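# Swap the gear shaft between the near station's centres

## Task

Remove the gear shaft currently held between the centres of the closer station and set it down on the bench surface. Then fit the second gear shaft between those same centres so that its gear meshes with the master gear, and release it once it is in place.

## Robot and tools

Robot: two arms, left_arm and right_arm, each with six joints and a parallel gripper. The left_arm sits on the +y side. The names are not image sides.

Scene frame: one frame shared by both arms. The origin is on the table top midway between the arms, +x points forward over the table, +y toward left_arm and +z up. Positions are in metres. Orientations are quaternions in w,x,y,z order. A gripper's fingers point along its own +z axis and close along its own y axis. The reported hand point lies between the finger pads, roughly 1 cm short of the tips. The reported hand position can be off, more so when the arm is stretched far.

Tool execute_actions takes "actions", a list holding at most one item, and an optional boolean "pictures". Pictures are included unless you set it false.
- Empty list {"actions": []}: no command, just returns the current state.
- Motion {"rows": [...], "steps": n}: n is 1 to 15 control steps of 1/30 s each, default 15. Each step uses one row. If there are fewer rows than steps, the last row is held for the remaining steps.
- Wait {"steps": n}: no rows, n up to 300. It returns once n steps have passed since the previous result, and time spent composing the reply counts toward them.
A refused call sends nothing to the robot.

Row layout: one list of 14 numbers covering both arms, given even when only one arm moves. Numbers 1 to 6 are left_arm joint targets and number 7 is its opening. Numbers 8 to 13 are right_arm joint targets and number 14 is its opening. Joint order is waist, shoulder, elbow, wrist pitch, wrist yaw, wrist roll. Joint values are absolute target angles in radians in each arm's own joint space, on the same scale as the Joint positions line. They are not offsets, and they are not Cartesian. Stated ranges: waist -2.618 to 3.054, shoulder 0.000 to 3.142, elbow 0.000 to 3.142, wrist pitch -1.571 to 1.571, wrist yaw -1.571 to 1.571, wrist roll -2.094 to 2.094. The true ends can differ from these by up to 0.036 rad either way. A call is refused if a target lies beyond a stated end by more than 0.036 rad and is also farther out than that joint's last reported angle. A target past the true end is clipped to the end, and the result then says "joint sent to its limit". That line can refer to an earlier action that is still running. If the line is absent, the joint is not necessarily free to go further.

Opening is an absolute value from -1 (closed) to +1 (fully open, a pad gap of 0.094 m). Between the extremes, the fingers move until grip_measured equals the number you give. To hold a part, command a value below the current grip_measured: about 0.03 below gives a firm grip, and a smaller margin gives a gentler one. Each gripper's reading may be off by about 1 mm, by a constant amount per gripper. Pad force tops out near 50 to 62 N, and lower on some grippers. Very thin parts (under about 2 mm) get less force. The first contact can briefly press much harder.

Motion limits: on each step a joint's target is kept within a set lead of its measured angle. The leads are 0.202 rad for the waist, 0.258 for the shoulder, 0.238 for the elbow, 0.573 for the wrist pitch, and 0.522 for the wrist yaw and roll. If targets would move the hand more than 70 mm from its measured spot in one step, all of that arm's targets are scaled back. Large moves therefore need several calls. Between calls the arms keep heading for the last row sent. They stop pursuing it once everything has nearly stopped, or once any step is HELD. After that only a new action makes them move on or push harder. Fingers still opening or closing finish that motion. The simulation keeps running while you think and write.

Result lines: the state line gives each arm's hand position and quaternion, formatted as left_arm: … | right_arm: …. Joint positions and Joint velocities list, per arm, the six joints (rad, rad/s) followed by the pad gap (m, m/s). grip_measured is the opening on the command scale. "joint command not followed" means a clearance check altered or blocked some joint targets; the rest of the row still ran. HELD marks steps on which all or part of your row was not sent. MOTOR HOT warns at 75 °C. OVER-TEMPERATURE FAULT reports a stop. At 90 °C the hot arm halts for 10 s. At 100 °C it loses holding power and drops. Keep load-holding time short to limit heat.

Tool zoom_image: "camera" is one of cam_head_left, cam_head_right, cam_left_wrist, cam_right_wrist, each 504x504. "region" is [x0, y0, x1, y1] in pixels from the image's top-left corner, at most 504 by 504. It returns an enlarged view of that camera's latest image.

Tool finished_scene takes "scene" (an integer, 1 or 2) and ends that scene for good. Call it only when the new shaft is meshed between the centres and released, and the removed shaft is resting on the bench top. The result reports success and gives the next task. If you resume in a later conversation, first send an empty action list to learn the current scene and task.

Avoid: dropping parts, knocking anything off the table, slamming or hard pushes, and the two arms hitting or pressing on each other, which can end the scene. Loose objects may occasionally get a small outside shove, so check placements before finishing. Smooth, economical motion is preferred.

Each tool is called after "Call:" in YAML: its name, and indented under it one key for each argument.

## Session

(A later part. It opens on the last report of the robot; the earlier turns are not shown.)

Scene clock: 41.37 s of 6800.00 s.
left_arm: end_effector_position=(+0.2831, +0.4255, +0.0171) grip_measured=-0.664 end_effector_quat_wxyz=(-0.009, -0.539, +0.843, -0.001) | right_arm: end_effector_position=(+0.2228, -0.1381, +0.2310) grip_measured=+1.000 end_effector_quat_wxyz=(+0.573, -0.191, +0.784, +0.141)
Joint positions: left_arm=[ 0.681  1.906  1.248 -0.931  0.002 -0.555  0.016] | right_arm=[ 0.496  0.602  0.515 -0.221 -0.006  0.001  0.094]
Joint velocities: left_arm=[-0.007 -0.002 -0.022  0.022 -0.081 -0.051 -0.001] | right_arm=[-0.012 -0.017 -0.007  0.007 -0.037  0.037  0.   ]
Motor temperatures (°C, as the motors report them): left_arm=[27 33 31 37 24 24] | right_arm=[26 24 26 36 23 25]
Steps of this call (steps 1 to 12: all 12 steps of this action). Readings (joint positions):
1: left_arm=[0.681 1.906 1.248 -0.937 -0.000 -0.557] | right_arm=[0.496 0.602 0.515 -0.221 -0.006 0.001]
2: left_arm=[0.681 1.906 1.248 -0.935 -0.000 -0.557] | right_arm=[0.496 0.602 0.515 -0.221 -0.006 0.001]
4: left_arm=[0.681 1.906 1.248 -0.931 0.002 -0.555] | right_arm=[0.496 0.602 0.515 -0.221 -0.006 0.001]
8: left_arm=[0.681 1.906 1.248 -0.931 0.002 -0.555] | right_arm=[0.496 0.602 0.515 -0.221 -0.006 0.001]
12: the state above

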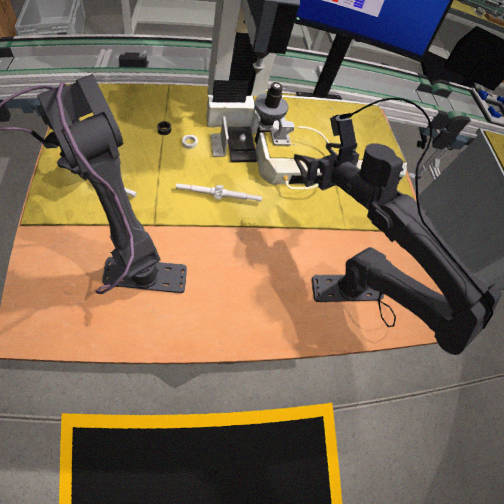

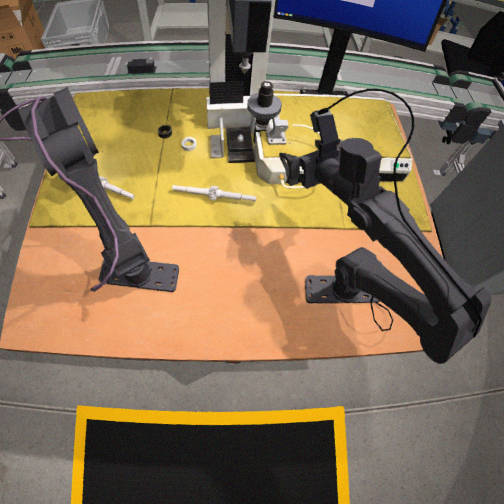

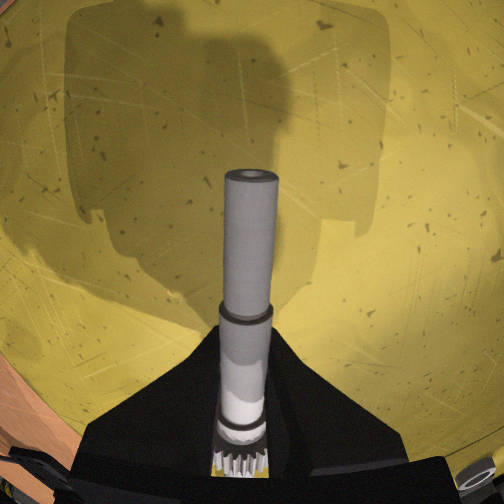

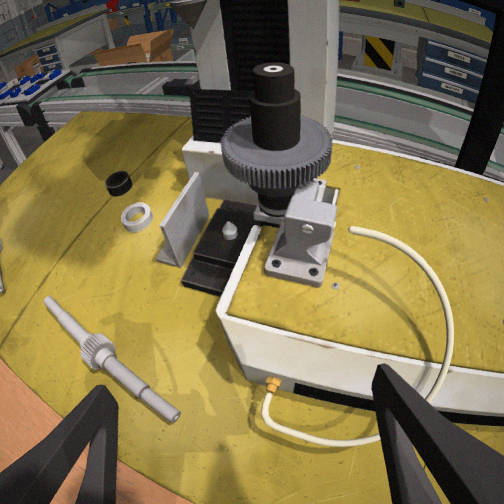

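Call:
execute_actions:
  actions:
    - {"rows":[[0.6,1.4,1.2,-0.9,0,-0.55,-0.73,0.5,0.6,0.5,-0.2,0,0,1]],"steps":13}
  pictures: false

Call:
execute_actions:
  actions:
    - {"rows":[[0.2,0.85,0.75,0.2,0,-0.3,-0.73,0.5,0.6,0.5,-0.2,0,0,1]]}
  pictures: false

Call:
execute_actions:
  actions:
    - {"rows":[[-0.44,0.9,0.58,0.55,0,0,-0.73,0.5,0.6,0.5,-0.2,0,0,1]]}
  pictures: false

Call:
execute_actions:
  actions:
    - {"rows":[[-0.44,1,0.58,0.9,0,0,-0.73,0.5,0.6,0.5,-0.2,0,0,1],[-0.44,1,0.58,0.9,0,0,-0.73,0.5,0.6,0.5,-0.2,0,0,1],[-0.44,1.1,0.58,1,0,0,-0.73,0.5,0.6,0.5,-0.2,0,0,1],[-0.44,1.32,0.6,1,0,0,-0.73,0.5,0.6,0.5,-0.2,0,0,1]]}
  pictures: false

Call:
execute_actions:
  actions:
    - {"rows":[[-0.44,1.4,0.63,1.13,0,0,-0.73,0.5,0.6,0.5,-0.2,0,0,1],[-0.44,1.44,0.65,1.13,0,0,-0.73,0.5,0.6,0.5,-0.2,0,0,1],[-0.44,1.48,0.66,1.13,0,0,-0.73,0.5,0.6,0.5,-0.2,0,0,1],[-0.44,1.52,0.67,1.13,0,0,-0.73,0.5,0.6,0.5,-0.2,0,0,1],[-0.44,1.57,0.69,1.13,0,0,-0.73,0.5,0.6,0.5,-0.2,0,0,1]]}

Call:
zoom_image:
  camera: "cam_right_wrist"
  region: [150,120,310,280]

Scene clock: 51.87 s of 6800.00 s.
left_arm: end_effector_position=(+0.3011, +0.4053, +0.1682) grip_measured=-0.664 end_effector_quat_wxyz=(+0.235, -0.489, +0.840, -0.004) | right_arm: end_effector_position=(+0.2228, -0.1381, +0.2310) grip_measured=+1.000 end_effector_quat_wxyz=(+0.573, -0.191, +0.784, +0.141)
Joint positions: left_arm=[ 0.598  1.389  1.193 -0.9   -0.006 -0.553  0.016] | right_arm=[ 0.496  0.602  0.515 -0.221 -0.006  0.001  0.094]
Joint velocities: left_arm=[-0.002  0.193 -0.007 -0.139 -0.066  0.095 -0.001] | right_arm=[-0.007  0.002 -0.017 -0.022  0.022  0.007  0.   ]
Motor temperatures (°C, as the motors report them): left_arm=[27 33 31 36 24 24] | right_arm=[26 24 26 36 23 25]
Steps of this call (steps 1 to 15: the robot went on to your last target; steps 16 to 90: nothing new was sent; then 7.07 s passed at rest; steps 91 to 103: all 13 steps of this action). Readings (joint positions):
91: left_arm=[0.675 1.883 1.235 -0.918 -0.002 -0.555] | right_arm=[0.496 0.602 0.515 -0.221 -0.006 0.001]
92: left_arm=[0.662 1.839 1.210 -0.905 -0.010 -0.555] | right_arm=[0.496 0.602 0.515 -0.221 -0.006 0.001]
94: left_arm=[0.627 1.725 1.185 -0.909 -0.012 -0.554] | right_arm=[0.496 0.602 0.515 -0.221 -0.006 0.001]
98: left_arm=[0.598 1.478 1.185 -0.900 -0.005 -0.554] | right_arm=[0.496 0.602 0.515 -0.221 -0.006 0.001]
103: the state above

Scene clock: 52.37 s of 6800.00 s.
left_arm: end_effector_position=(+0.3519, +0.2803, +0.2682) grip_measured=-0.664 end_effector_quat_wxyz=(+0.587, -0.174, +0.788, -0.068) | right_arm: end_effector_position=(+0.2228, -0.1381, +0.2310) grip_measured=+1.000 end_effector_quat_wxyz=(+0.573, -0.191, +0.784, +0.141)
Joint positions: left_arm=[ 0.211  0.919  0.738 -0.126  0.009 -0.329  0.016] | right_arm=[ 0.496  0.602  0.515 -0.221 -0.006  0.001  0.094]
Joint velocities: left_arm=[-0.017 -0.227 -0.022  1.062 -0.022  0.154 -0.   ] | right_arm=[-0.007  0.002 -0.002  0.022  0.051  0.022  0.   ]
Motor temperatures (°C, as the motors report them): left_arm=[27 33 31 36 24 24] | right_arm=[26 24 26 36 23 25]
Steps of this call (steps 1 to 15: all 15 steps of this action). Readings (joint positions):
1: left_arm=[0.577 1.364 1.146 -0.832 -0.020 -0.520] | right_arm=[0.496 0.602 0.515 -0.221 -0.006 0.001]
2: left_arm=[0.532 1.311 1.066 -0.730 -0.040 -0.479] | right_arm=[0.496 0.602 0.515 -0.221 -0.006 0.001]
4: left_arm=[0.411 1.187 0.909 -0.557 -0.043 -0.422] | right_arm=[0.496 0.602 0.515 -0.221 -0.006 0.001]
8: left_arm=[0.247 1.016 0.763 -0.394 0.003 -0.376] | right_arm=[0.496 0.602 0.515 -0.221 -0.006 0.001]
15: the state above

Scene clock: 52.87 s of 6800.00 s.
left_arm: end_effector_position=(+0.3089, +0.0520, +0.3108) grip_measured=-0.664 end_effector_quat_wxyz=(+0.692, +0.189, +0.663, -0.213) | right_arm: end_effector_position=(+0.2228, -0.1381, +0.2310) grip_measured=+1.000 end_effector_quat_wxyz=(+0.573, -0.191, +0.784, +0.141)
Joint positions: left_arm=[-0.449  0.915  0.559  0.405  0.028 -0.022  0.016] | right_arm=[ 0.496  0.602  0.515 -0.221 -0.006  0.001  0.094]
Joint velocities: left_arm=[ 0.046  0.012 -0.007  0.154 -0.11   0.154 -0.   ] | right_arm=[-0.012 -0.002 -0.022  0.037 -0.051 -0.022  0.   ]
Motor temperatures (°C, as the motors report them): left_arm=[27 33 31 37 24 24] | right_arm=[26 24 26 36 23 25]
Steps of this call (steps 1 to 15: all 15 steps of this action). Readings (joint positions):
1: left_arm=[0.179 0.913 0.710 -0.036 -0.015 -0.278] | right_arm=[0.496 0.602 0.515 -0.221 -0.006 0.001]
2: left_arm=[0.120 0.909 0.671 0.076 -0.044 -0.215] | right_arm=[0.496 0.602 0.515 -0.221 -0.006 0.001]
4: left_arm=[-0.017 0.910 0.609 0.221 -0.043 -0.139] | right_arm=[0.496 0.602 0.515 -0.221 -0.006 0.001]
8: left_arm=[-0.300 0.915 0.561 0.315 -0.023 -0.063] | right_arm=[0.496 0.602 0.515 -0.221 -0.006 0.001]
15: the state above

Scene clock: 53.37 s of 6800.00 s.
left_arm: end_effector_position=(+0.3706, +0.0191, +0.2509) grip_measured=-0.664 end_effector_quat_wxyz=(+0.691, +0.189, +0.669, -0.200) | right_arm: end_effector_position=(+0.2228, -0.1381, +0.2310) grip_measured=+1.000 end_effector_quat_wxyz=(+0.573, -0.191, +0.784, +0.141)
Joint positions: left_arm=[-0.447  1.364  0.562  0.836  0.011 -0.006  0.016] | right_arm=[ 0.496  0.602  0.515 -0.221 -0.006  0.001  0.094]
Joint velocities: left_arm=[-0.012 -0.012  0.007  0.344 -0.007  0.095 -0.001] | right_arm=[-0.017 -0.012  0.002 -0.066  0.022 -0.022  0.   ]
Motor temperatures (°C, as the motors report them): left_arm=[27 33 31 37 24 24] | right_arm=[26 24 26 36 23 25]
Steps of this call (steps 1 to 15: all 15 steps of this action). Readings (joint positions):
1: left_arm=[-0.448 0.929 0.556 0.450 0.023 -0.019] | right_arm=[0.496 0.602 0.515 -0.221 -0.006 0.001]
2: left_arm=[-0.447 0.955 0.555 0.513 0.020 -0.016] | right_arm=[0.496 0.602 0.515 -0.221 -0.006 0.001]
4: left_arm=[-0.447 1.056 0.560 0.673 0.016 -0.012] | right_arm=[0.496 0.602 0.515 -0.221 -0.006 0.001]
8: left_arm=[-0.447 1.314 0.588 0.838 0.012 -0.008] | right_arm=[0.496 0.602 0.515 -0.221 -0.006 0.001]
15: the state above

Scene clock: 53.87 s of 6800.00 s.
left_arm: end_effector_position=(+0.4040, -0.0010, +0.2307) grip_measured=-0.664 end_effector_quat_wxyz=(+0.696, +0.187, +0.663, -0.201) | right_arm: end_effector_position=(+0.2228, -0.1381, +0.2310) grip_measured=+1.000 end_effector_quat_wxyz=(+0.573, -0.191, +0.784, +0.141)
Joint positions: left_arm=[-0.447  1.597  0.648  1.     0.01  -0.006  0.016] | right_arm=[ 0.496  0.602  0.515 -0.221 -0.006  0.001  0.094]
Joint velocities: left_arm=[-0.007 -0.002 -0.037  0.066 -0.051 -0.022 -0.   ] | right_arm=[-0.007 -0.007 -0.012  0.007 -0.022  0.066  0.   ]
Motor temperatures (°C, as the motors report them): left_arm=[27 33 31 37 24 24] | right_arm=[26 24 26 36 23 25]
Steps of this call (steps 1 to 15: all 15 steps of this action). Readings (joint positions):
1: left_arm=[-0.447 1.369 0.562 0.860 0.011 -0.006] | right_arm=[0.496 0.602 0.515 -0.221 -0.006 0.001]
2: left_arm=[-0.447 1.387 0.568 0.892 0.011 -0.006] | right_arm=[0.496 0.602 0.515 -0.221 -0.006 0.001]
4: left_arm=[-0.447 1.449 0.600 0.950 0.011 -0.006] | right_arm=[0.496 0.602 0.515 -0.221 -0.006 0.001]
8: left_arm=[-0.447 1.573 0.648 1.001 0.010 -0.006] | right_arm=[0.496 0.602 0.515 -0.221 -0.006 0.001]
15: the state above

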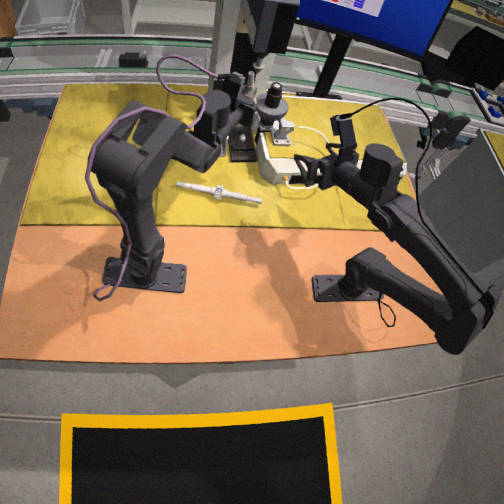

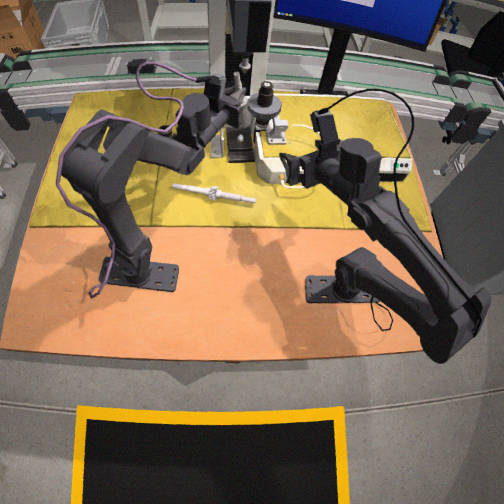

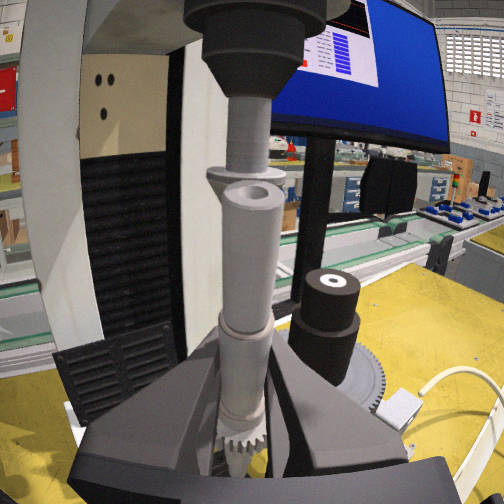

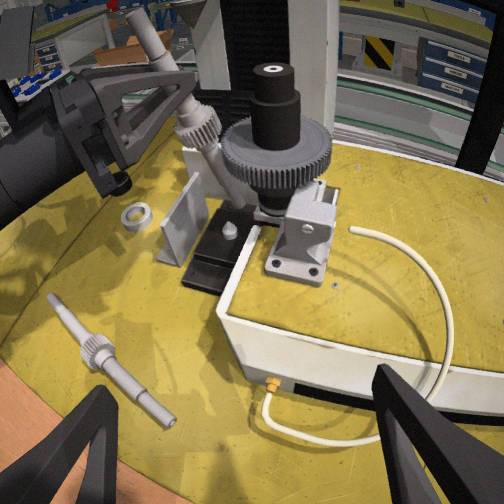

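Region (150, 120, 310, 280) of cam_right_wrist's 504x504 image, scaled by 3.150, with more detail than that image has.

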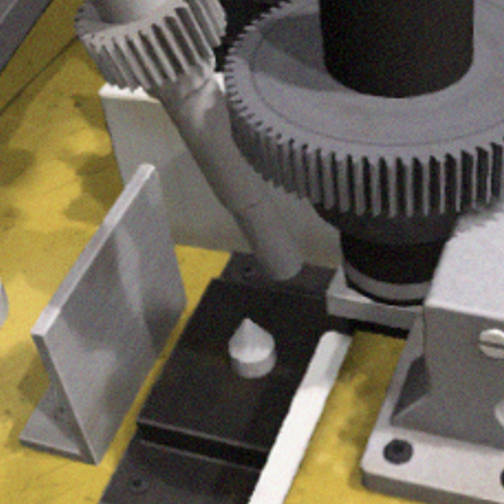

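Call:
execute_actions:
  actions:
    - {"rows":[[-0.44,1.49,0.77,1.04,-0.01,0,-0.73,0.5,0.6,0.5,-0.2,0,0,1],[-0.44,1.49,0.77,0.98,-0.01,0,-0.73,0.5,0.6,0.5,-0.2,0,0,1],[-0.44,1.49,0.77,0.9,-0.01,0,-0.73,0.5,0.6,0.5,-0.2,0,0,1],[-0.44,1.49,0.77,0.83,-0.01,0,-0.73,0.5,0.6,0.5,-0.2,0,0,1]]}
  pictures: false

Call:
execute_actions:
  actions:
    - {"steps":10}

Call:
zoom_image:
  camera: "cam_right_wrist"
  region: [150,120,310,280]

Scene clock: 60.03 s of 6800.00 s.
left_arm: end_effector_position=(+0.4080, -0.0014, +0.2350) grip_measured=-0.664 end_effector_quat_wxyz=(+0.663, +0.193, +0.698, -0.188) | right_arm: end_effector_position=(+0.2228, -0.1381, +0.2310) grip_measured=+1.000 end_effector_quat_wxyz=(+0.573, -0.191, +0.784, +0.141)
Joint positions: left_arm=[-0.447  1.529  0.724  0.756  0.001 -0.006  0.016] | right_arm=[ 0.496  0.602  0.515 -0.221 -0.006  0.001  0.094]
Joint velocities: left_arm=[-0.002  0.002 -0.012 -0.168 -0.081  0.037 -0.   ] | right_arm=[-0.002  0.007  0.017 -0.007 -0.051  0.051  0.   ]
Motor temperatures (°C, as the motors report them): left_arm=[27 33 32 41 24 24] | right_arm=[26 24 26 37 23 25]
Steps of this call (steps 1 to 15: the robot went on to your last target; steps 16 to 90: nothing new was sent; then 2.67 s passed at rest; steps 91 to 105: all 15 steps of this action). Readings (joint positions):
91: left_arm=[-0.447 1.594 0.653 0.991 0.010 -0.006] | right_arm=[0.496 0.602 0.515 -0.221 -0.006 0.001]
92: left_arm=[-0.447 1.586 0.663 0.963 0.009 -0.006] | right_arm=[0.496 0.602 0.515 -0.221 -0.006 0.001]
94: left_arm=[-0.447 1.564 0.691 0.890 0.006 -0.006] | right_arm=[0.496 0.602 0.515 -0.221 -0.006 0.001]
98: left_arm=[-0.447 1.531 0.722 0.817 0.003 -0.006] | right_arm=[0.496 0.602 0.515 -0.221 -0.006 0.001]
105: the state above

Scene clock: 60.37 s of 6800.00 s.
left_arm: end_effector_position=(+0.4078, -0.0013, +0.2316) grip_measured=-0.664 end_effector_quat_wxyz=(+0.658, +0.195, +0.703, -0.187) | right_arm: end_effector_position=(+0.2228, -0.1381, +0.2310) grip_measured=+1.000 end_effector_quat_wxyz=(+0.573, -0.191, +0.784, +0.141)
Joint positions: left_arm=[-0.447  1.529  0.724  0.742  0.001 -0.006  0.016] | right_arm=[ 0.496  0.602  0.515 -0.221 -0.006  0.001  0.094]
Joint velocities: left_arm=[-0.017  0.002 -0.002 -0.066  0.007  0.007  0.   ] | right_arm=[ 0.007  0.017  0.012 -0.007 -0.081 -0.022  0.   ]
Motor temperatures (°C, as the motors report them): left_arm=[27 33 32 42 24 24] | right_arm=[26 24 26 37 23 25]
Steps of this call (steps 1 to 10: the robot went on to your last target). Readings (joint positions):
1: left_arm=[-0.447 1.529 0.724 0.751 0.001 -0.006] | right_arm=[0.496 0.602 0.515 -0.221 -0.006 0.001]
2: left_arm=[-0.447 1.529 0.724 0.748 0.001 -0.006] | right_arm=[0.496 0.602 0.515 -0.221 -0.006 0.001]
4: left_arm=[-0.447 1.529 0.724 0.744 0.001 -0.006] | right_arm=[0.496 0.602 0.515 -0.221 -0.006 0.001]
8: left_arm=[-0.447 1.529 0.724 0.742 0.001 -0.006] | right_arm=[0.496 0.602 0.515 -0.221 -0.006 0.001]
10: the state above

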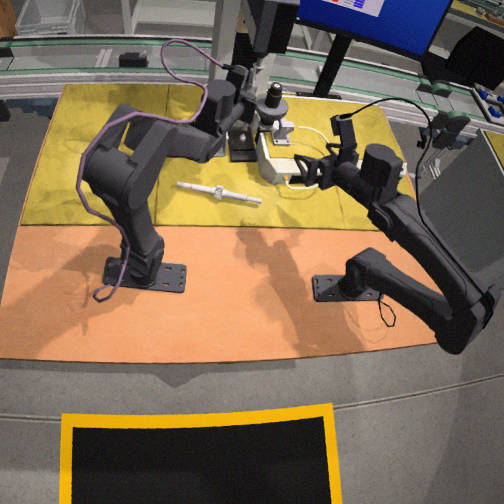

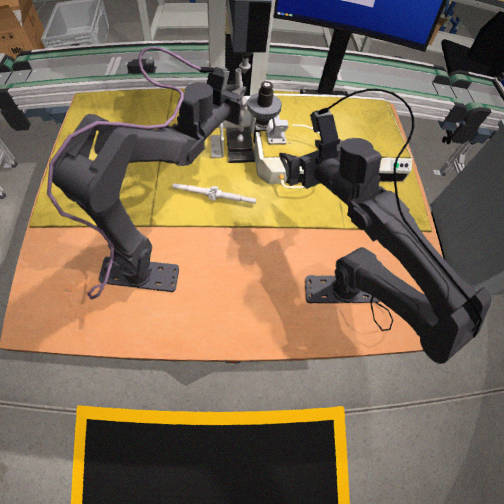

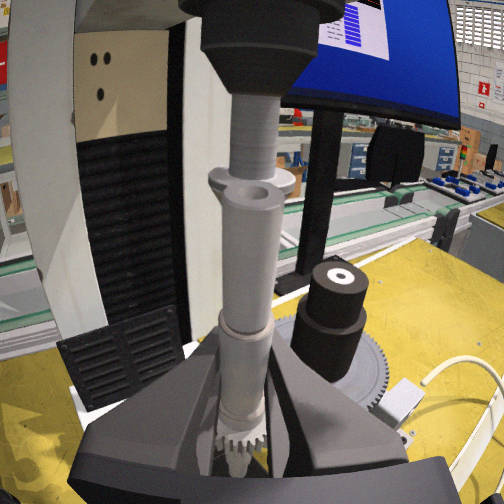

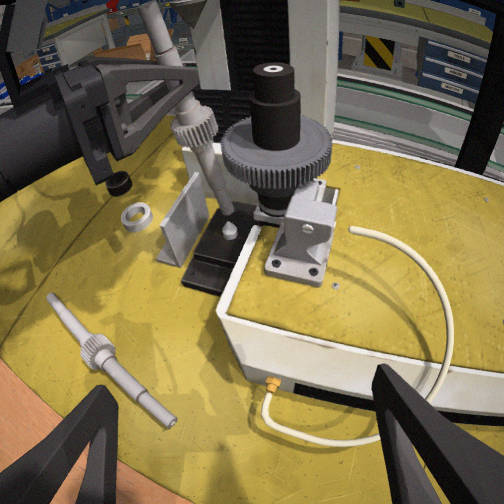

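Region (150, 120, 310, 280) of cam_right_wrist's 504x504 image, scaled by 3.150, with more detail than that image has.

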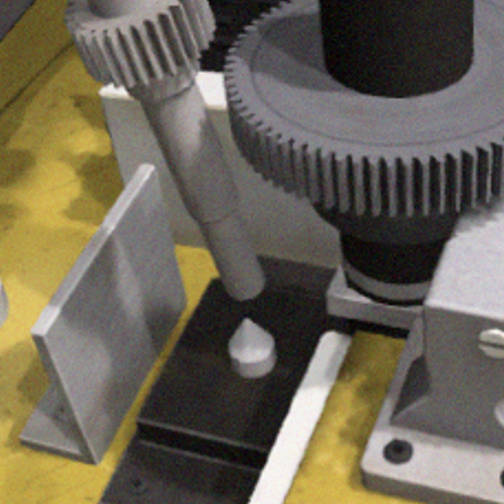

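Call:
execute_actions:
  actions:
    - {"rows":[[-0.44,1.535,0.77,0.815,-0.01,0,-0.73,0.5,0.6,0.5,-0.2,0,0,1]]}

Call:
zoom_image:
  camera: "cam_right_wrist"
  region: [150,120,310,280]

Scene clock: 64.47 s of 6800.00 s.
left_arm: end_effector_position=(+0.4093, -0.0022, +0.2184) grip_measured=-0.664 end_effector_quat_wxyz=(+0.645, +0.198, +0.715, -0.183) | right_arm: end_effector_position=(+0.2228, -0.1381, +0.2310) grip_measured=+1.000 end_effector_quat_wxyz=(+0.573, -0.191, +0.784, +0.141)
Joint positions: left_arm=[-0.447  1.548  0.724  0.724  0.001 -0.006  0.016] | right_arm=[ 0.496  0.602  0.515 -0.221 -0.006  0.001  0.094]
Joint velocities: left_arm=[-0.012 -0.007  0.002 -0.037 -0.11  -0.051  0.001] | right_arm=[-0.012 -0.007  0.017 -0.037  0.095  0.051  0.   ]
Motor temperatures (°C, as the motors report them): left_arm=[27 33 33 43 24 24] | right_arm=[26 24 26 37 23 25]
Steps of this call (steps 1 to 30: the robot went on to your last target; steps 31 to 90: nothing new was sent; then 0.60 s passed at rest; steps 91 to 105: all 15 steps of this action). Readings (joint positions):
91: left_arm=[-0.447 1.530 0.724 0.741 0.001 -0.006] | right_arm=[0.496 0.602 0.515 -0.221 -0.006 0.001]
92: left_arm=[-0.447 1.533 0.724 0.741 0.001 -0.006] | right_arm=[0.496 0.602 0.515 -0.221 -0.006 0.001]
94: left_arm=[-0.447 1.539 0.724 0.738 0.001 -0.006] | right_arm=[0.496 0.602 0.515 -0.221 -0.006 0.001]
98: left_arm=[-0.447 1.548 0.724 0.727 0.001 -0.006] | right_arm=[0.496 0.602 0.515 -0.221 -0.006 0.001]
105: the state above

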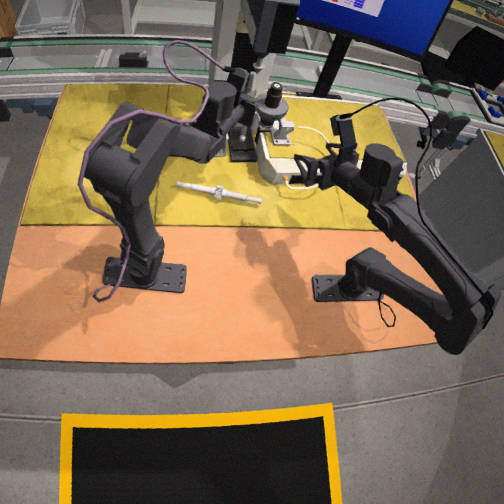

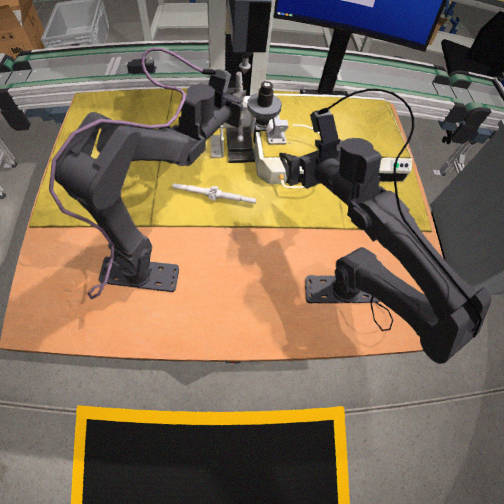

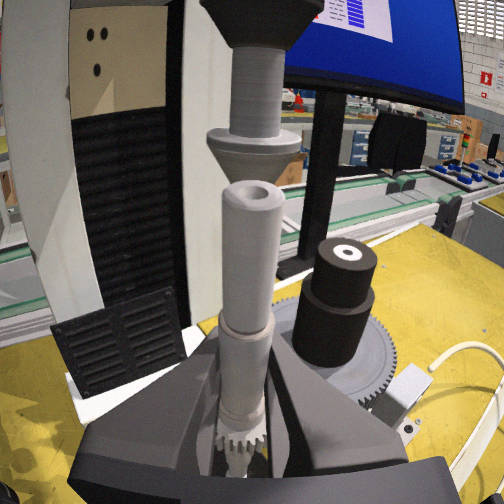

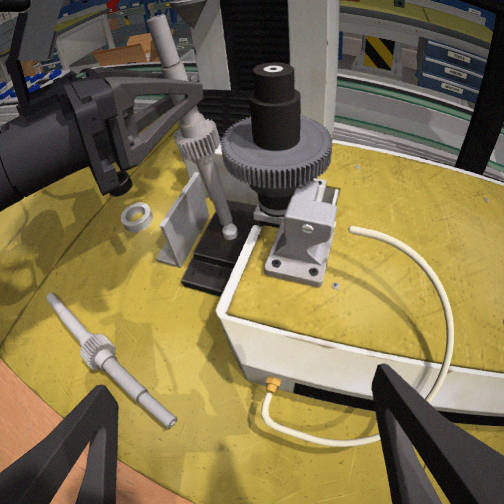

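Region (150, 120, 310, 280) of cam_right_wrist's 504x504 image, scaled by 3.150, with more detail than that image has.

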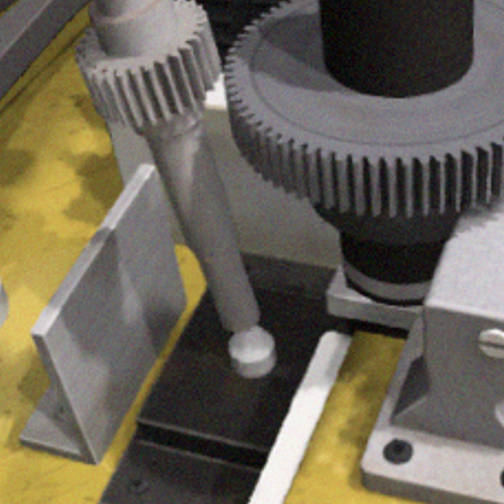

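Call:
execute_actions:
  actions:
    - {"rows":[[-0.453,1.57,0.76,0.8,0.01,0,-0.75,0.5,0.6,0.5,-0.2,0,0,1],[-0.453,1.57,0.76,0.8,0.01,0,-0.75,0.5,0.6,0.5,-0.2,0,0,1],[-0.453,1.58,0.76,0.77,0.01,0,-0.75,0.5,0.6,0.5,-0.2,0,0,1],[-0.453,1.58,0.76,0.74,0.01,0,-0.75,0.5,0.6,0.5,-0.2,0,0,1],[-0.453,1.6,0.78,0.66,0.01,0,-0.75,0.5,0.6,0.5,-0.2,0,0,1]]}

Scene clock: 68.93 s of 6800.00 s.
left_arm: end_effector_position=(+0.4156, -0.0060, +0.2095) grip_measured=-0.664 end_effector_quat_wxyz=(+0.634, +0.202, +0.725, -0.179) | right_arm: end_effector_position=(+0.2228, -0.1381, +0.2310) grip_measured=+1.000 end_effector_quat_wxyz=(+0.573, -0.191, +0.784, +0.141)
Joint positions: left_arm=[-0.447  1.582  0.753  0.697  0.001 -0.003  0.016] | right_arm=[ 0.496  0.602  0.515 -0.221 -0.006  0.001  0.094]
Joint velocities: left_arm=[-0.002  0.007  0.012 -0.051 -0.022  0.066 -0.001] | right_arm=[ 0.007  0.002 -0.012 -0.066 -0.066  0.037  0.   ]
Motor temperatures (°C, as the motors report them): left_arm=[27 33 33 44 24 24] | right_arm=[26 24 26 37 23 25]
Steps of this call (steps 1 to 15: the robot went on to your last target; steps 16 to 90: nothing new was sent; then 0.97 s passed at rest; steps 91 to 105: all 15 steps of this action). Readings (joint positions):
91: left_arm=[-0.447 1.552 0.724 0.724 0.001 -0.006] | right_arm=[0.496 0.602 0.515 -0.221 -0.006 0.001]
92: left_arm=[-0.447 1.556 0.724 0.725 0.001 -0.006] | right_arm=[0.496 0.602 0.515 -0.221 -0.006 0.001]
94: left_arm=[-0.447 1.571 0.725 0.729 0.001 -0.004] | right_arm=[0.496 0.602 0.515 -0.221 -0.006 0.001]
98: left_arm=[-0.447 1.582 0.749 0.704 0.001 -0.003] | right_arm=[0.496 0.602 0.515 -0.221 -0.006 0.001]
105: the state above

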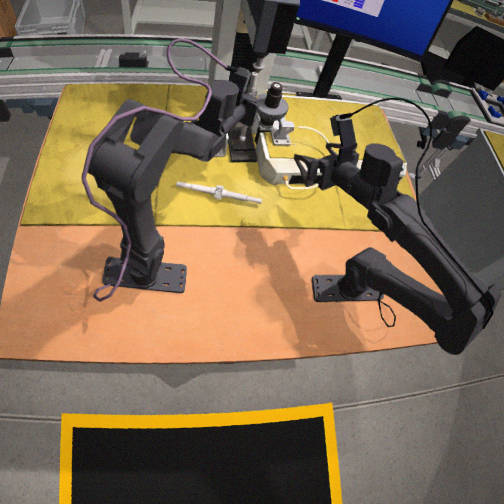

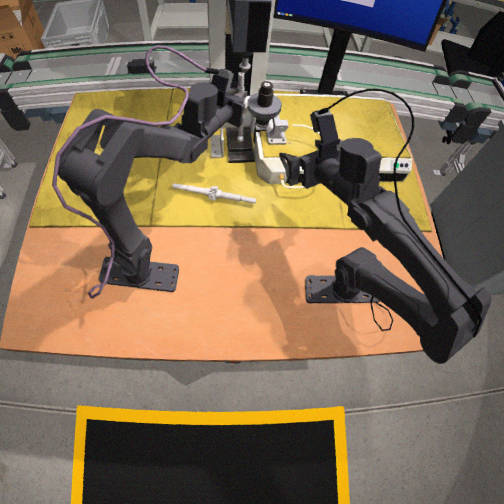

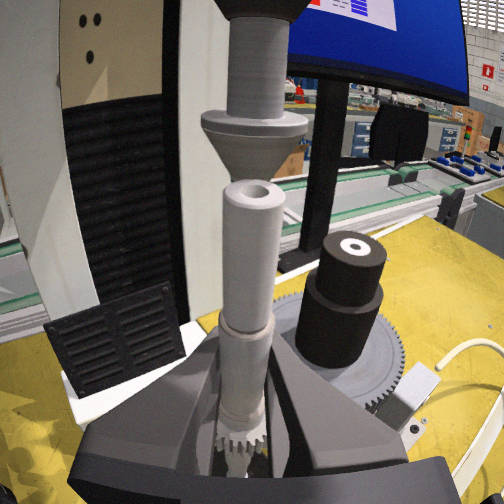

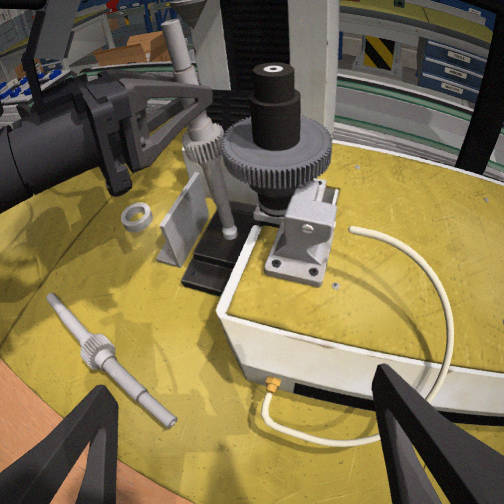

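Call:
execute_actions:
  actions:
    - {"rows":[[-0.46,1.62,0.815,0.61,0.03,0,-0.75,0.5,0.6,0.5,-0.2,0,0,1],[-0.46,1.62,0.815,0.61,0.03,0,-0.75,0.5,0.6,0.5,-0.2,0,0,1],[-0.46,1.62,0.815,0.61,0.03,0,-0.75,0.5,0.6,0.5,-0.2,0,0,1],[-0.462,1.67,0.875,0.59,0.042,0,-0.75,0.5,0.6,0.5,-0.2,0,0,1],[-0.462,1.67,0.875,0.59,0.042,0,-0.75,0.5,0.6,0.5,-0.2,0,0,1],[-0.462,1.67,0.875,0.59,0.042,0,-0.75,0.5,0.6,0.5,-0.2,0,0,1],[-0.462,1.63,0.83,0.61,0.042,0,-0.75,0.5,0.6,0.5,-0.2,0,0,1]]}

Scene clock: 75.27 s of 6800.00 s.
left_arm: end_effector_position=(+0.4174, -0.0169, +0.2090) grip_measured=-0.664 end_effector_quat_wxyz=(+0.624, +0.228, +0.727, -0.174) | right_arm: end_effector_position=(+0.2228, -0.1381, +0.2310) grip_measured=+1.000 end_effector_quat_wxyz=(+0.573, -0.191, +0.784, +0.141)
Joint positions: left_arm=[-0.457  1.597  0.8    0.634  0.018  0.035  0.016] | right_arm=[ 0.496  0.602  0.515 -0.221 -0.006  0.001  0.094]
Joint velocities: left_arm=[-0.002 -0.007 -0.007 -0.066 -0.066  0.007 -0.001] | right_arm=[-0.007  0.007 -0.012 -0.007 -0.066  0.051  0.   ]
Motor temperatures (°C, as the motors report them): left_arm=[27 32 33 43 24 24] | right_arm=[26 24 26 37 23 25]
Steps of this call (steps 1 to 15: the robot went on to your last target; steps 16 to 100: nothing new was sent; then 2.50 s passed at rest; steps 101 to 115: all 15 steps of this action). Readings (joint positions):
101: left_arm=[-0.447 1.584 0.758 0.690 0.001 -0.003] | right_arm=[0.496 0.602 0.515 -0.221 -0.006 0.001]
102: left_arm=[-0.447 1.588 0.769 0.678 0.002 -0.001] | right_arm=[0.496 0.602 0.515 -0.221 -0.006 0.001]
104: left_arm=[-0.448 1.590 0.778 0.663 0.004 0.001] | right_arm=[0.496 0.602 0.515 -0.221 -0.006 0.001]
108: left_arm=[-0.456 1.597 0.800 0.634 0.017 0.023] | right_arm=[0.496 0.602 0.515 -0.221 -0.006 0.001]
115: the state above

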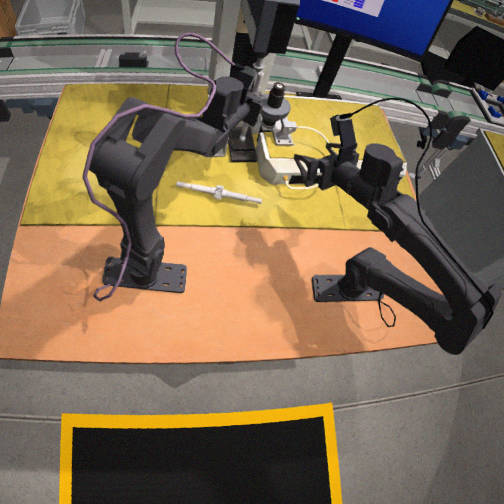

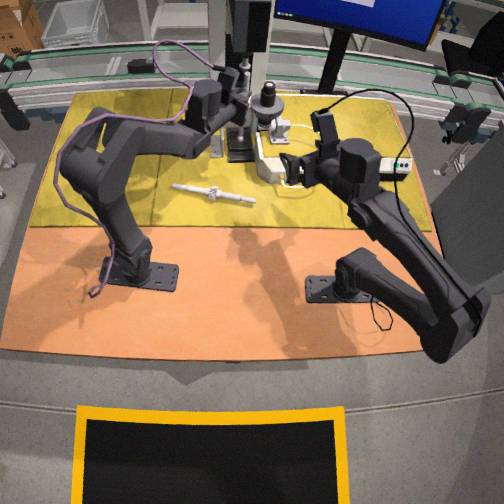

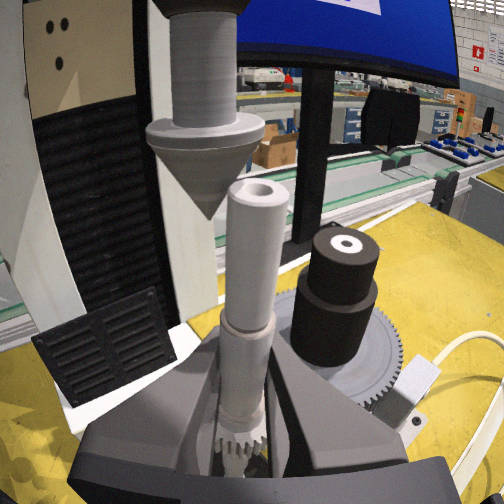

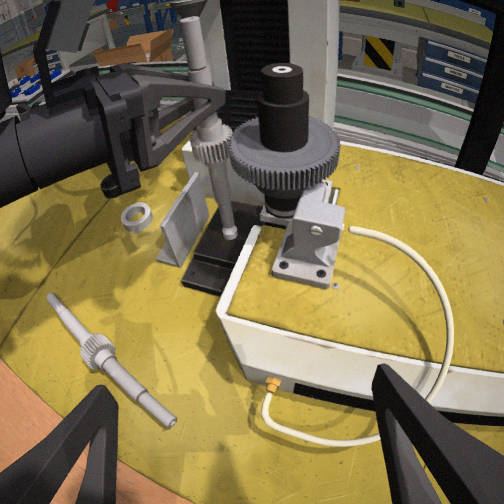

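Call:
execute_actions:
  actions:
    - {"rows":[[-0.445,1.575,0.725,0.66,-0.006,-0.01,-0.75,0.5,0.6,0.5,-0.2,0,0,1]]}
  pictures: false

Call:
execute_actions:
  actions:
    - {"rows":[[-0.452,1.62,0.81,0.61,0.01,0,-0.75,0.5,0.6,0.5,-0.2,0,0,1]],"steps":10}

Scene clock: 93.90 s of 6800.00 s.
left_arm: end_effector_position=(+0.4152, -0.0060, +0.2088) grip_measured=-0.664 end_effector_quat_wxyz=(+0.632, +0.203, +0.726, -0.177) | right_arm: end_effector_position=(+0.2228, -0.1381, +0.2310) grip_measured=+1.000 end_effector_quat_wxyz=(+0.573, -0.191, +0.784, +0.141)
Joint positions: left_arm=[-0.447  1.58   0.754  0.688 -0.     0.     0.016] | right_arm=[ 0.496  0.602  0.515 -0.221 -0.006  0.001  0.094]
Joint velocities: left_arm=[ 0.002 -0.017  0.007 -0.066  0.037  0.022 -0.001] | right_arm=[-0.017  0.007 -0.002 -0.037  0.037  0.051  0.   ]
Motor temperatures (°C, as the motors report them): left_arm=[27 31 33 41 24 24] | right_arm=[26 24 27 38 23 25]
Steps of this call (steps 1 to 15: the robot went on to your last target; steps 16 to 90: nothing new was sent; then 15.13 s passed at rest; steps 91 to 105: all 15 steps of this action). Readings (joint positions):
91: left_arm=[-0.457 1.595 0.793 0.641 0.016 0.035] | right_arm=[0.496 0.602 0.515 -0.221 -0.006 0.001]
92: left_arm=[-0.455 1.589 0.779 0.657 0.008 0.031] | right_arm=[0.496 0.602 0.515 -0.221 -0.006 0.001]
94: left_arm=[-0.447 1.580 0.760 0.676 0.001 0.011] | right_arm=[0.496 0.602 0.515 -0.221 -0.006 0.001]
98: left_arm=[-0.447 1.580 0.755 0.687 0.000 0.001] | right_arm=[0.496 0.602 0.515 -0.221 -0.006 0.001]
105: the state above

Scene clock: 94.23 s of 6800.00 s.
left_arm: end_effector_position=(+0.4175, -0.0078, +0.2084) grip_measured=-0.664 end_effector_quat_wxyz=(+0.629, +0.205, +0.729, -0.177) | right_arm: end_effector_position=(+0.2228, -0.1381, +0.2310) grip_measured=+1.000 end_effector_quat_wxyz=(+0.573, -0.191, +0.784, +0.141)
Joint positions: left_arm=[-0.447  1.588  0.77   0.671  0.001  0.     0.016] | right_arm=[ 0.496  0.602  0.515 -0.221 -0.006  0.001  0.094]
Joint velocities: left_arm=[-0.002  0.002  0.002  0.007  0.007 -0.007 -0.001] | right_arm=[-0.002 -0.007 -0.002 -0.007 -0.051 -0.037  0.   ]
Motor temperatures (°C, as the motors report them): left_arm=[27 31 33 41 24 24] | right_arm=[26 24 27 38 23 25]
Steps of this call (steps 1 to 10: all 10 steps of this action). Readings (joint positions):
1: left_arm=[-0.447 1.582 0.758 0.685 -0.000 0.000] | right_arm=[0.496 0.602 0.515 -0.221 -0.006 0.001]
2: left_arm=[-0.447 1.587 0.768 0.677 0.000 0.000] | right_arm=[0.496 0.602 0.515 -0.221 -0.006 0.001]
4: left_arm=[-0.447 1.588 0.770 0.671 0.001 0.000] | right_arm=[0.496 0.602 0.515 -0.221 -0.006 0.001]
8: left_arm=[-0.447 1.588 0.770 0.671 0.001 0.000] | right_arm=[0.496 0.602 0.515 -0.221 -0.006 0.001]
10: the state above

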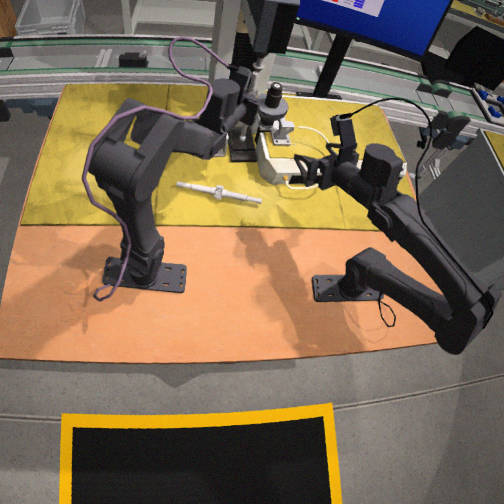

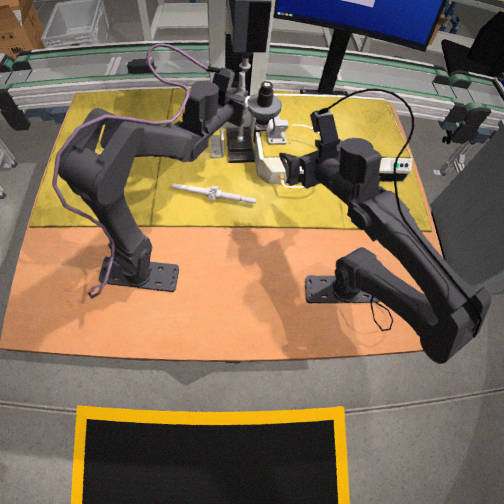

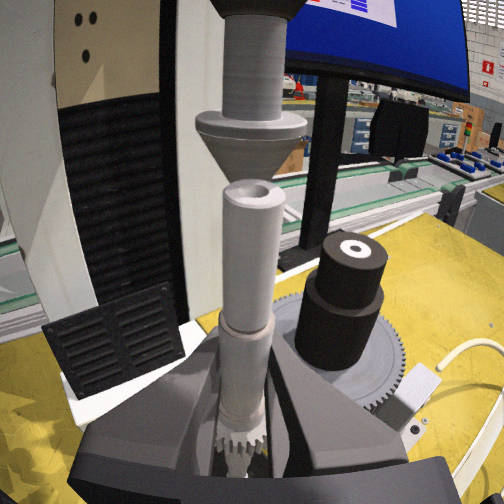

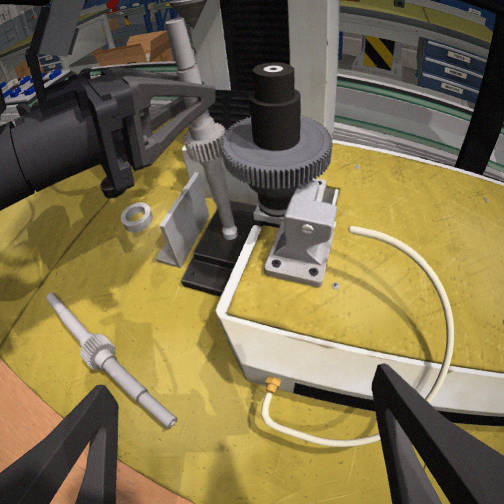

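Call:
execute_actions:
  actions:
    - {"rows":[[-0.452,1.7,0.9,0.59,0.012,0,-0.75,0.5,0.6,0.5,-0.2,0,0,1],[-0.452,1.7,0.9,0.59,0.012,0,-0.75,0.5,0.6,0.5,-0.2,0,0,1],[-0.454,1.7,0.9,0.59,0.02,0,-0.75,0.5,0.6,0.5,-0.2,0,0,1],[-0.456,1.64,0.84,0.6,0.025,0,-0.75,0.5,0.6,0.5,-0.2,0,0,1]],"steps":12}

Scene clock: 99.43 s of 6800.00 s.
left_arm: end_effector_position=(+0.4278, -0.0131, +0.2092) grip_measured=-0.664 end_effector_quat_wxyz=(+0.624, +0.205, +0.734, -0.174) | right_arm: end_effector_position=(+0.2228, -0.1381, +0.2310) grip_measured=+1.000 end_effector_quat_wxyz=(+0.573, -0.191, +0.784, +0.141)
Joint positions: left_arm=[-0.447  1.623  0.827  0.634 -0.001  0.     0.016] | right_arm=[ 0.496  0.602  0.515 -0.221 -0.006  0.001  0.094]
Joint velocities: left_arm=[ 0.017  0.012 -0.012 -0.022 -0.007 -0.022 -0.   ] | right_arm=[-0.007  0.007  0.007 -0.037  0.037 -0.022  0.   ]
Motor temperatures (°C, as the motors report them): left_arm=[27 31 34 40 24 24] | right_arm=[26 24 27 38 23 25]
Steps of this call (steps 1 to 15: the robot went on to your last target; steps 16 to 90: nothing new was sent; then 1.80 s passed at rest; steps 91 to 102: all 12 steps of this action). Readings (joint positions):
91: left_arm=[-0.447 1.593 0.781 0.664 0.001 0.000] | right_arm=[0.496 0.602 0.515 -0.221 -0.006 0.001]
92: left_arm=[-0.447 1.601 0.797 0.649 0.002 0.001] | right_arm=[0.496 0.602 0.515 -0.221 -0.006 0.001]
94: left_arm=[-0.447 1.624 0.827 0.637 -0.001 0.001] | right_arm=[0.496 0.602 0.515 -0.221 -0.006 0.001]
98: left_arm=[-0.447 1.623 0.827 0.634 -0.001 0.000] | right_arm=[0.496 0.602 0.515 -0.221 -0.006 0.001]
102: the state above

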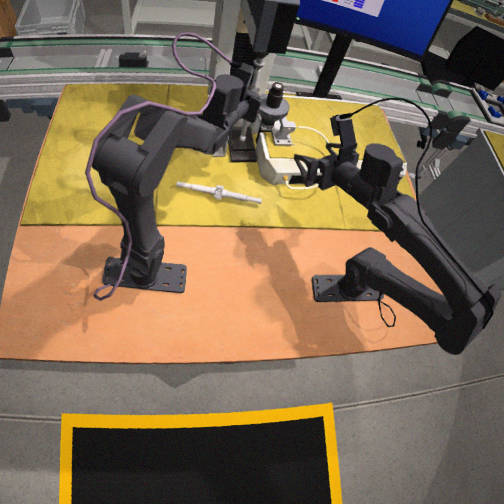

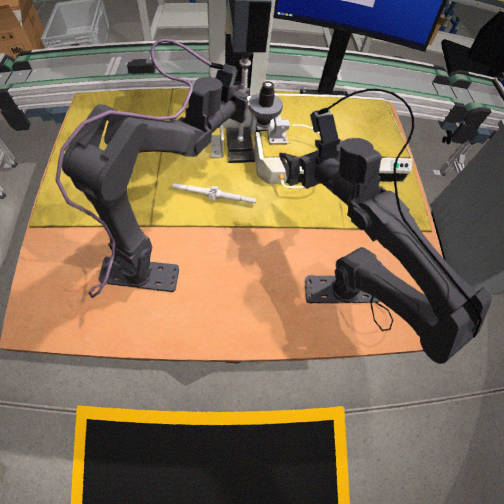

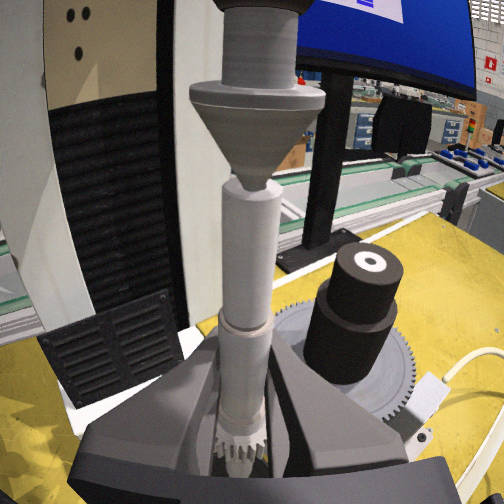

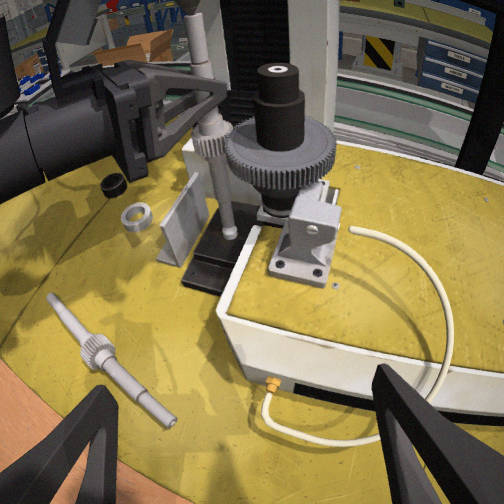

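Call:
execute_actions:
  actions:
    - {"rows":[[-0.447,1.623,0.83,0.634,0,0,-0.2,0.5,0.6,0.5,-0.2,0,0,1]],"steps":8}
  pictures: false

Call:
execute_actions:
  actions:
    - {"rows":[[-0.447,1.36,0.57,0.634,0,0,-0.2,0.5,0.6,0.5,-0.2,0,0,1]],"steps":12}

Call:
zoom_image:
  camera: "cam_right_wrist"
  region: [180,100,280,200]

Scene clock: 104.37 s of 6800.00 s.
left_arm: end_effector_position=(+0.4278, -0.0130, +0.2098) grip_measured=-0.202 end_effector_quat_wxyz=(+0.625, +0.205, +0.733, -0.174) | right_arm: end_effector_position=(+0.2228, -0.1381, +0.2310) grip_measured=+1.000 end_effector_quat_wxyz=(+0.573, -0.191, +0.784, +0.141)
Joint positions: left_arm=[-0.447  1.622  0.827  0.635 -0.001  0.     0.037] | right_arm=[ 0.496  0.602  0.515 -0.221 -0.006  0.001  0.094]
Joint velocities: left_arm=[-0.017  0.002 -0.002 -0.007  0.007 -0.022 -0.001] | right_arm=[-0.012 -0.022 -0.002 -0.022 -0.037 -0.022  0.   ]
Motor temperatures (°C, as the motors report them): left_arm=[27 31 33 40 24 24] | right_arm=[26 24 27 38 23 25]
Steps of this call (steps 1 to 15: the robot went on to your last target; steps 16 to 90: nothing new was sent; then 1.67 s passed at rest; steps 91 to 98: all 8 steps of this action). Readings (joint positions):
91: left_arm=[-0.447 1.622 0.827 0.634 -0.001 0.000] | right_arm=[0.496 0.602 0.515 -0.221 -0.006 0.001]
92: left_arm=[-0.447 1.622 0.827 0.635 -0.001 0.000] | right_arm=[0.496 0.602 0.515 -0.221 -0.006 0.001]
94: left_arm=[-0.447 1.622 0.827 0.635 -0.001 0.000] | right_arm=[0.496 0.602 0.515 -0.221 -0.006 0.001]
98: the state above

Scene clock: 104.77 s of 6800.00 s.
left_arm: end_effector_position=(+0.3724, +0.0206, +0.2099) grip_measured=-0.202 end_effector_quat_wxyz=(+0.630, +0.204, +0.729, -0.175) | right_arm: end_effector_position=(+0.2228, -0.1381, +0.2310) grip_measured=+1.000 end_effector_quat_wxyz=(+0.573, -0.191, +0.784, +0.141)
Joint positions: left_arm=[-0.447  1.369  0.582  0.641 -0.001  0.     0.037] | right_arm=[ 0.496  0.602  0.515 -0.221 -0.006  0.001  0.094]
Joint velocities: left_arm=[-0.002  0.002  0.002  0.007  0.007  0.007  0.001] | right_arm=[-0.022  0.007  0.002 -0.007  0.022  0.007  0.   ]
Motor temperatures (°C, as the motors report them): left_arm=[27 31 33 40 24 24] | right_arm=[26 24 27 38 23 25]
Steps of this call (steps 1 to 12: all 12 steps of this action). Readings (joint positions):
1: left_arm=[-0.447 1.591 0.794 0.641 -0.001 0.000] | right_arm=[0.496 0.602 0.515 -0.221 -0.006 0.001]
2: left_arm=[-0.447 1.523 0.717 0.641 -0.001 0.000] | right_arm=[0.496 0.602 0.515 -0.221 -0.006 0.001]
4: left_arm=[-0.447 1.403 0.605 0.640 -0.001 0.000] | right_arm=[0.496 0.602 0.515 -0.221 -0.006 0.001]
8: left_arm=[-0.447 1.369 0.582 0.641 -0.001 0.000] | right_arm=[0.496 0.602 0.515 -0.221 -0.006 0.001]
12: the state above

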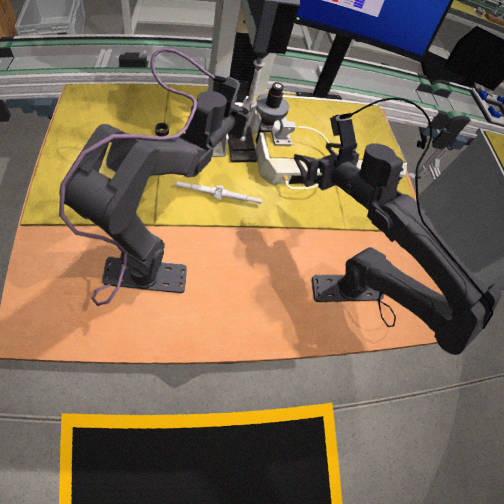

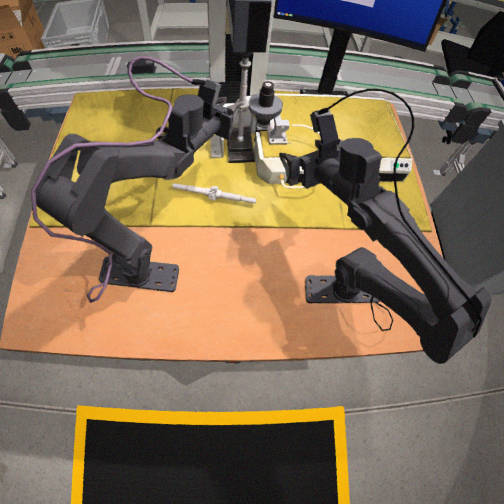

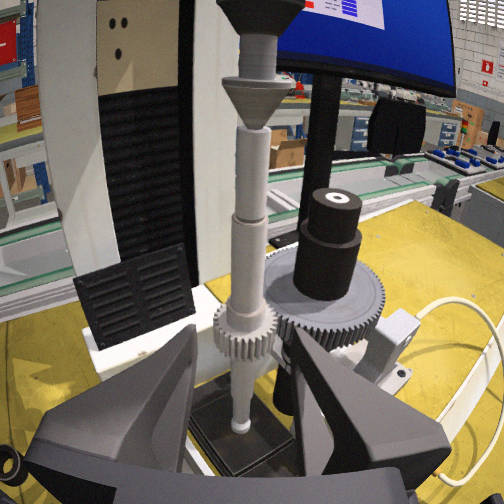

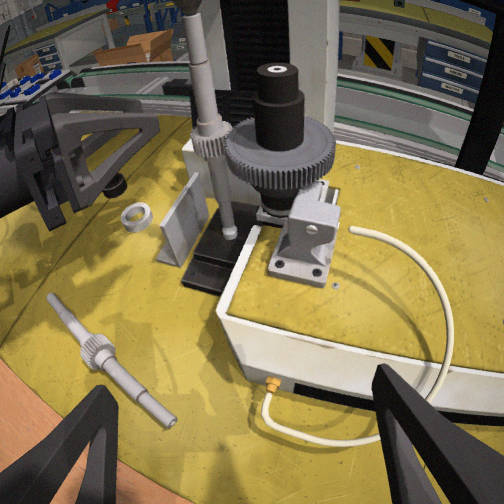

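Region (180, 100, 280, 200) of cam_right_wrist's 504x504 image, scaled by 5.040, with more detail than that image has.

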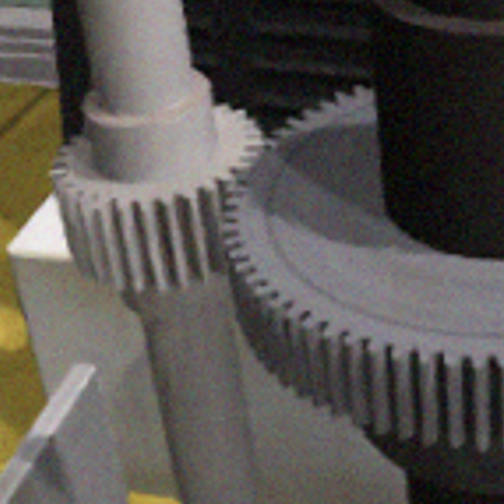

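Call:
finished_scene:
  scene: 2

The scene is finished: the task was done.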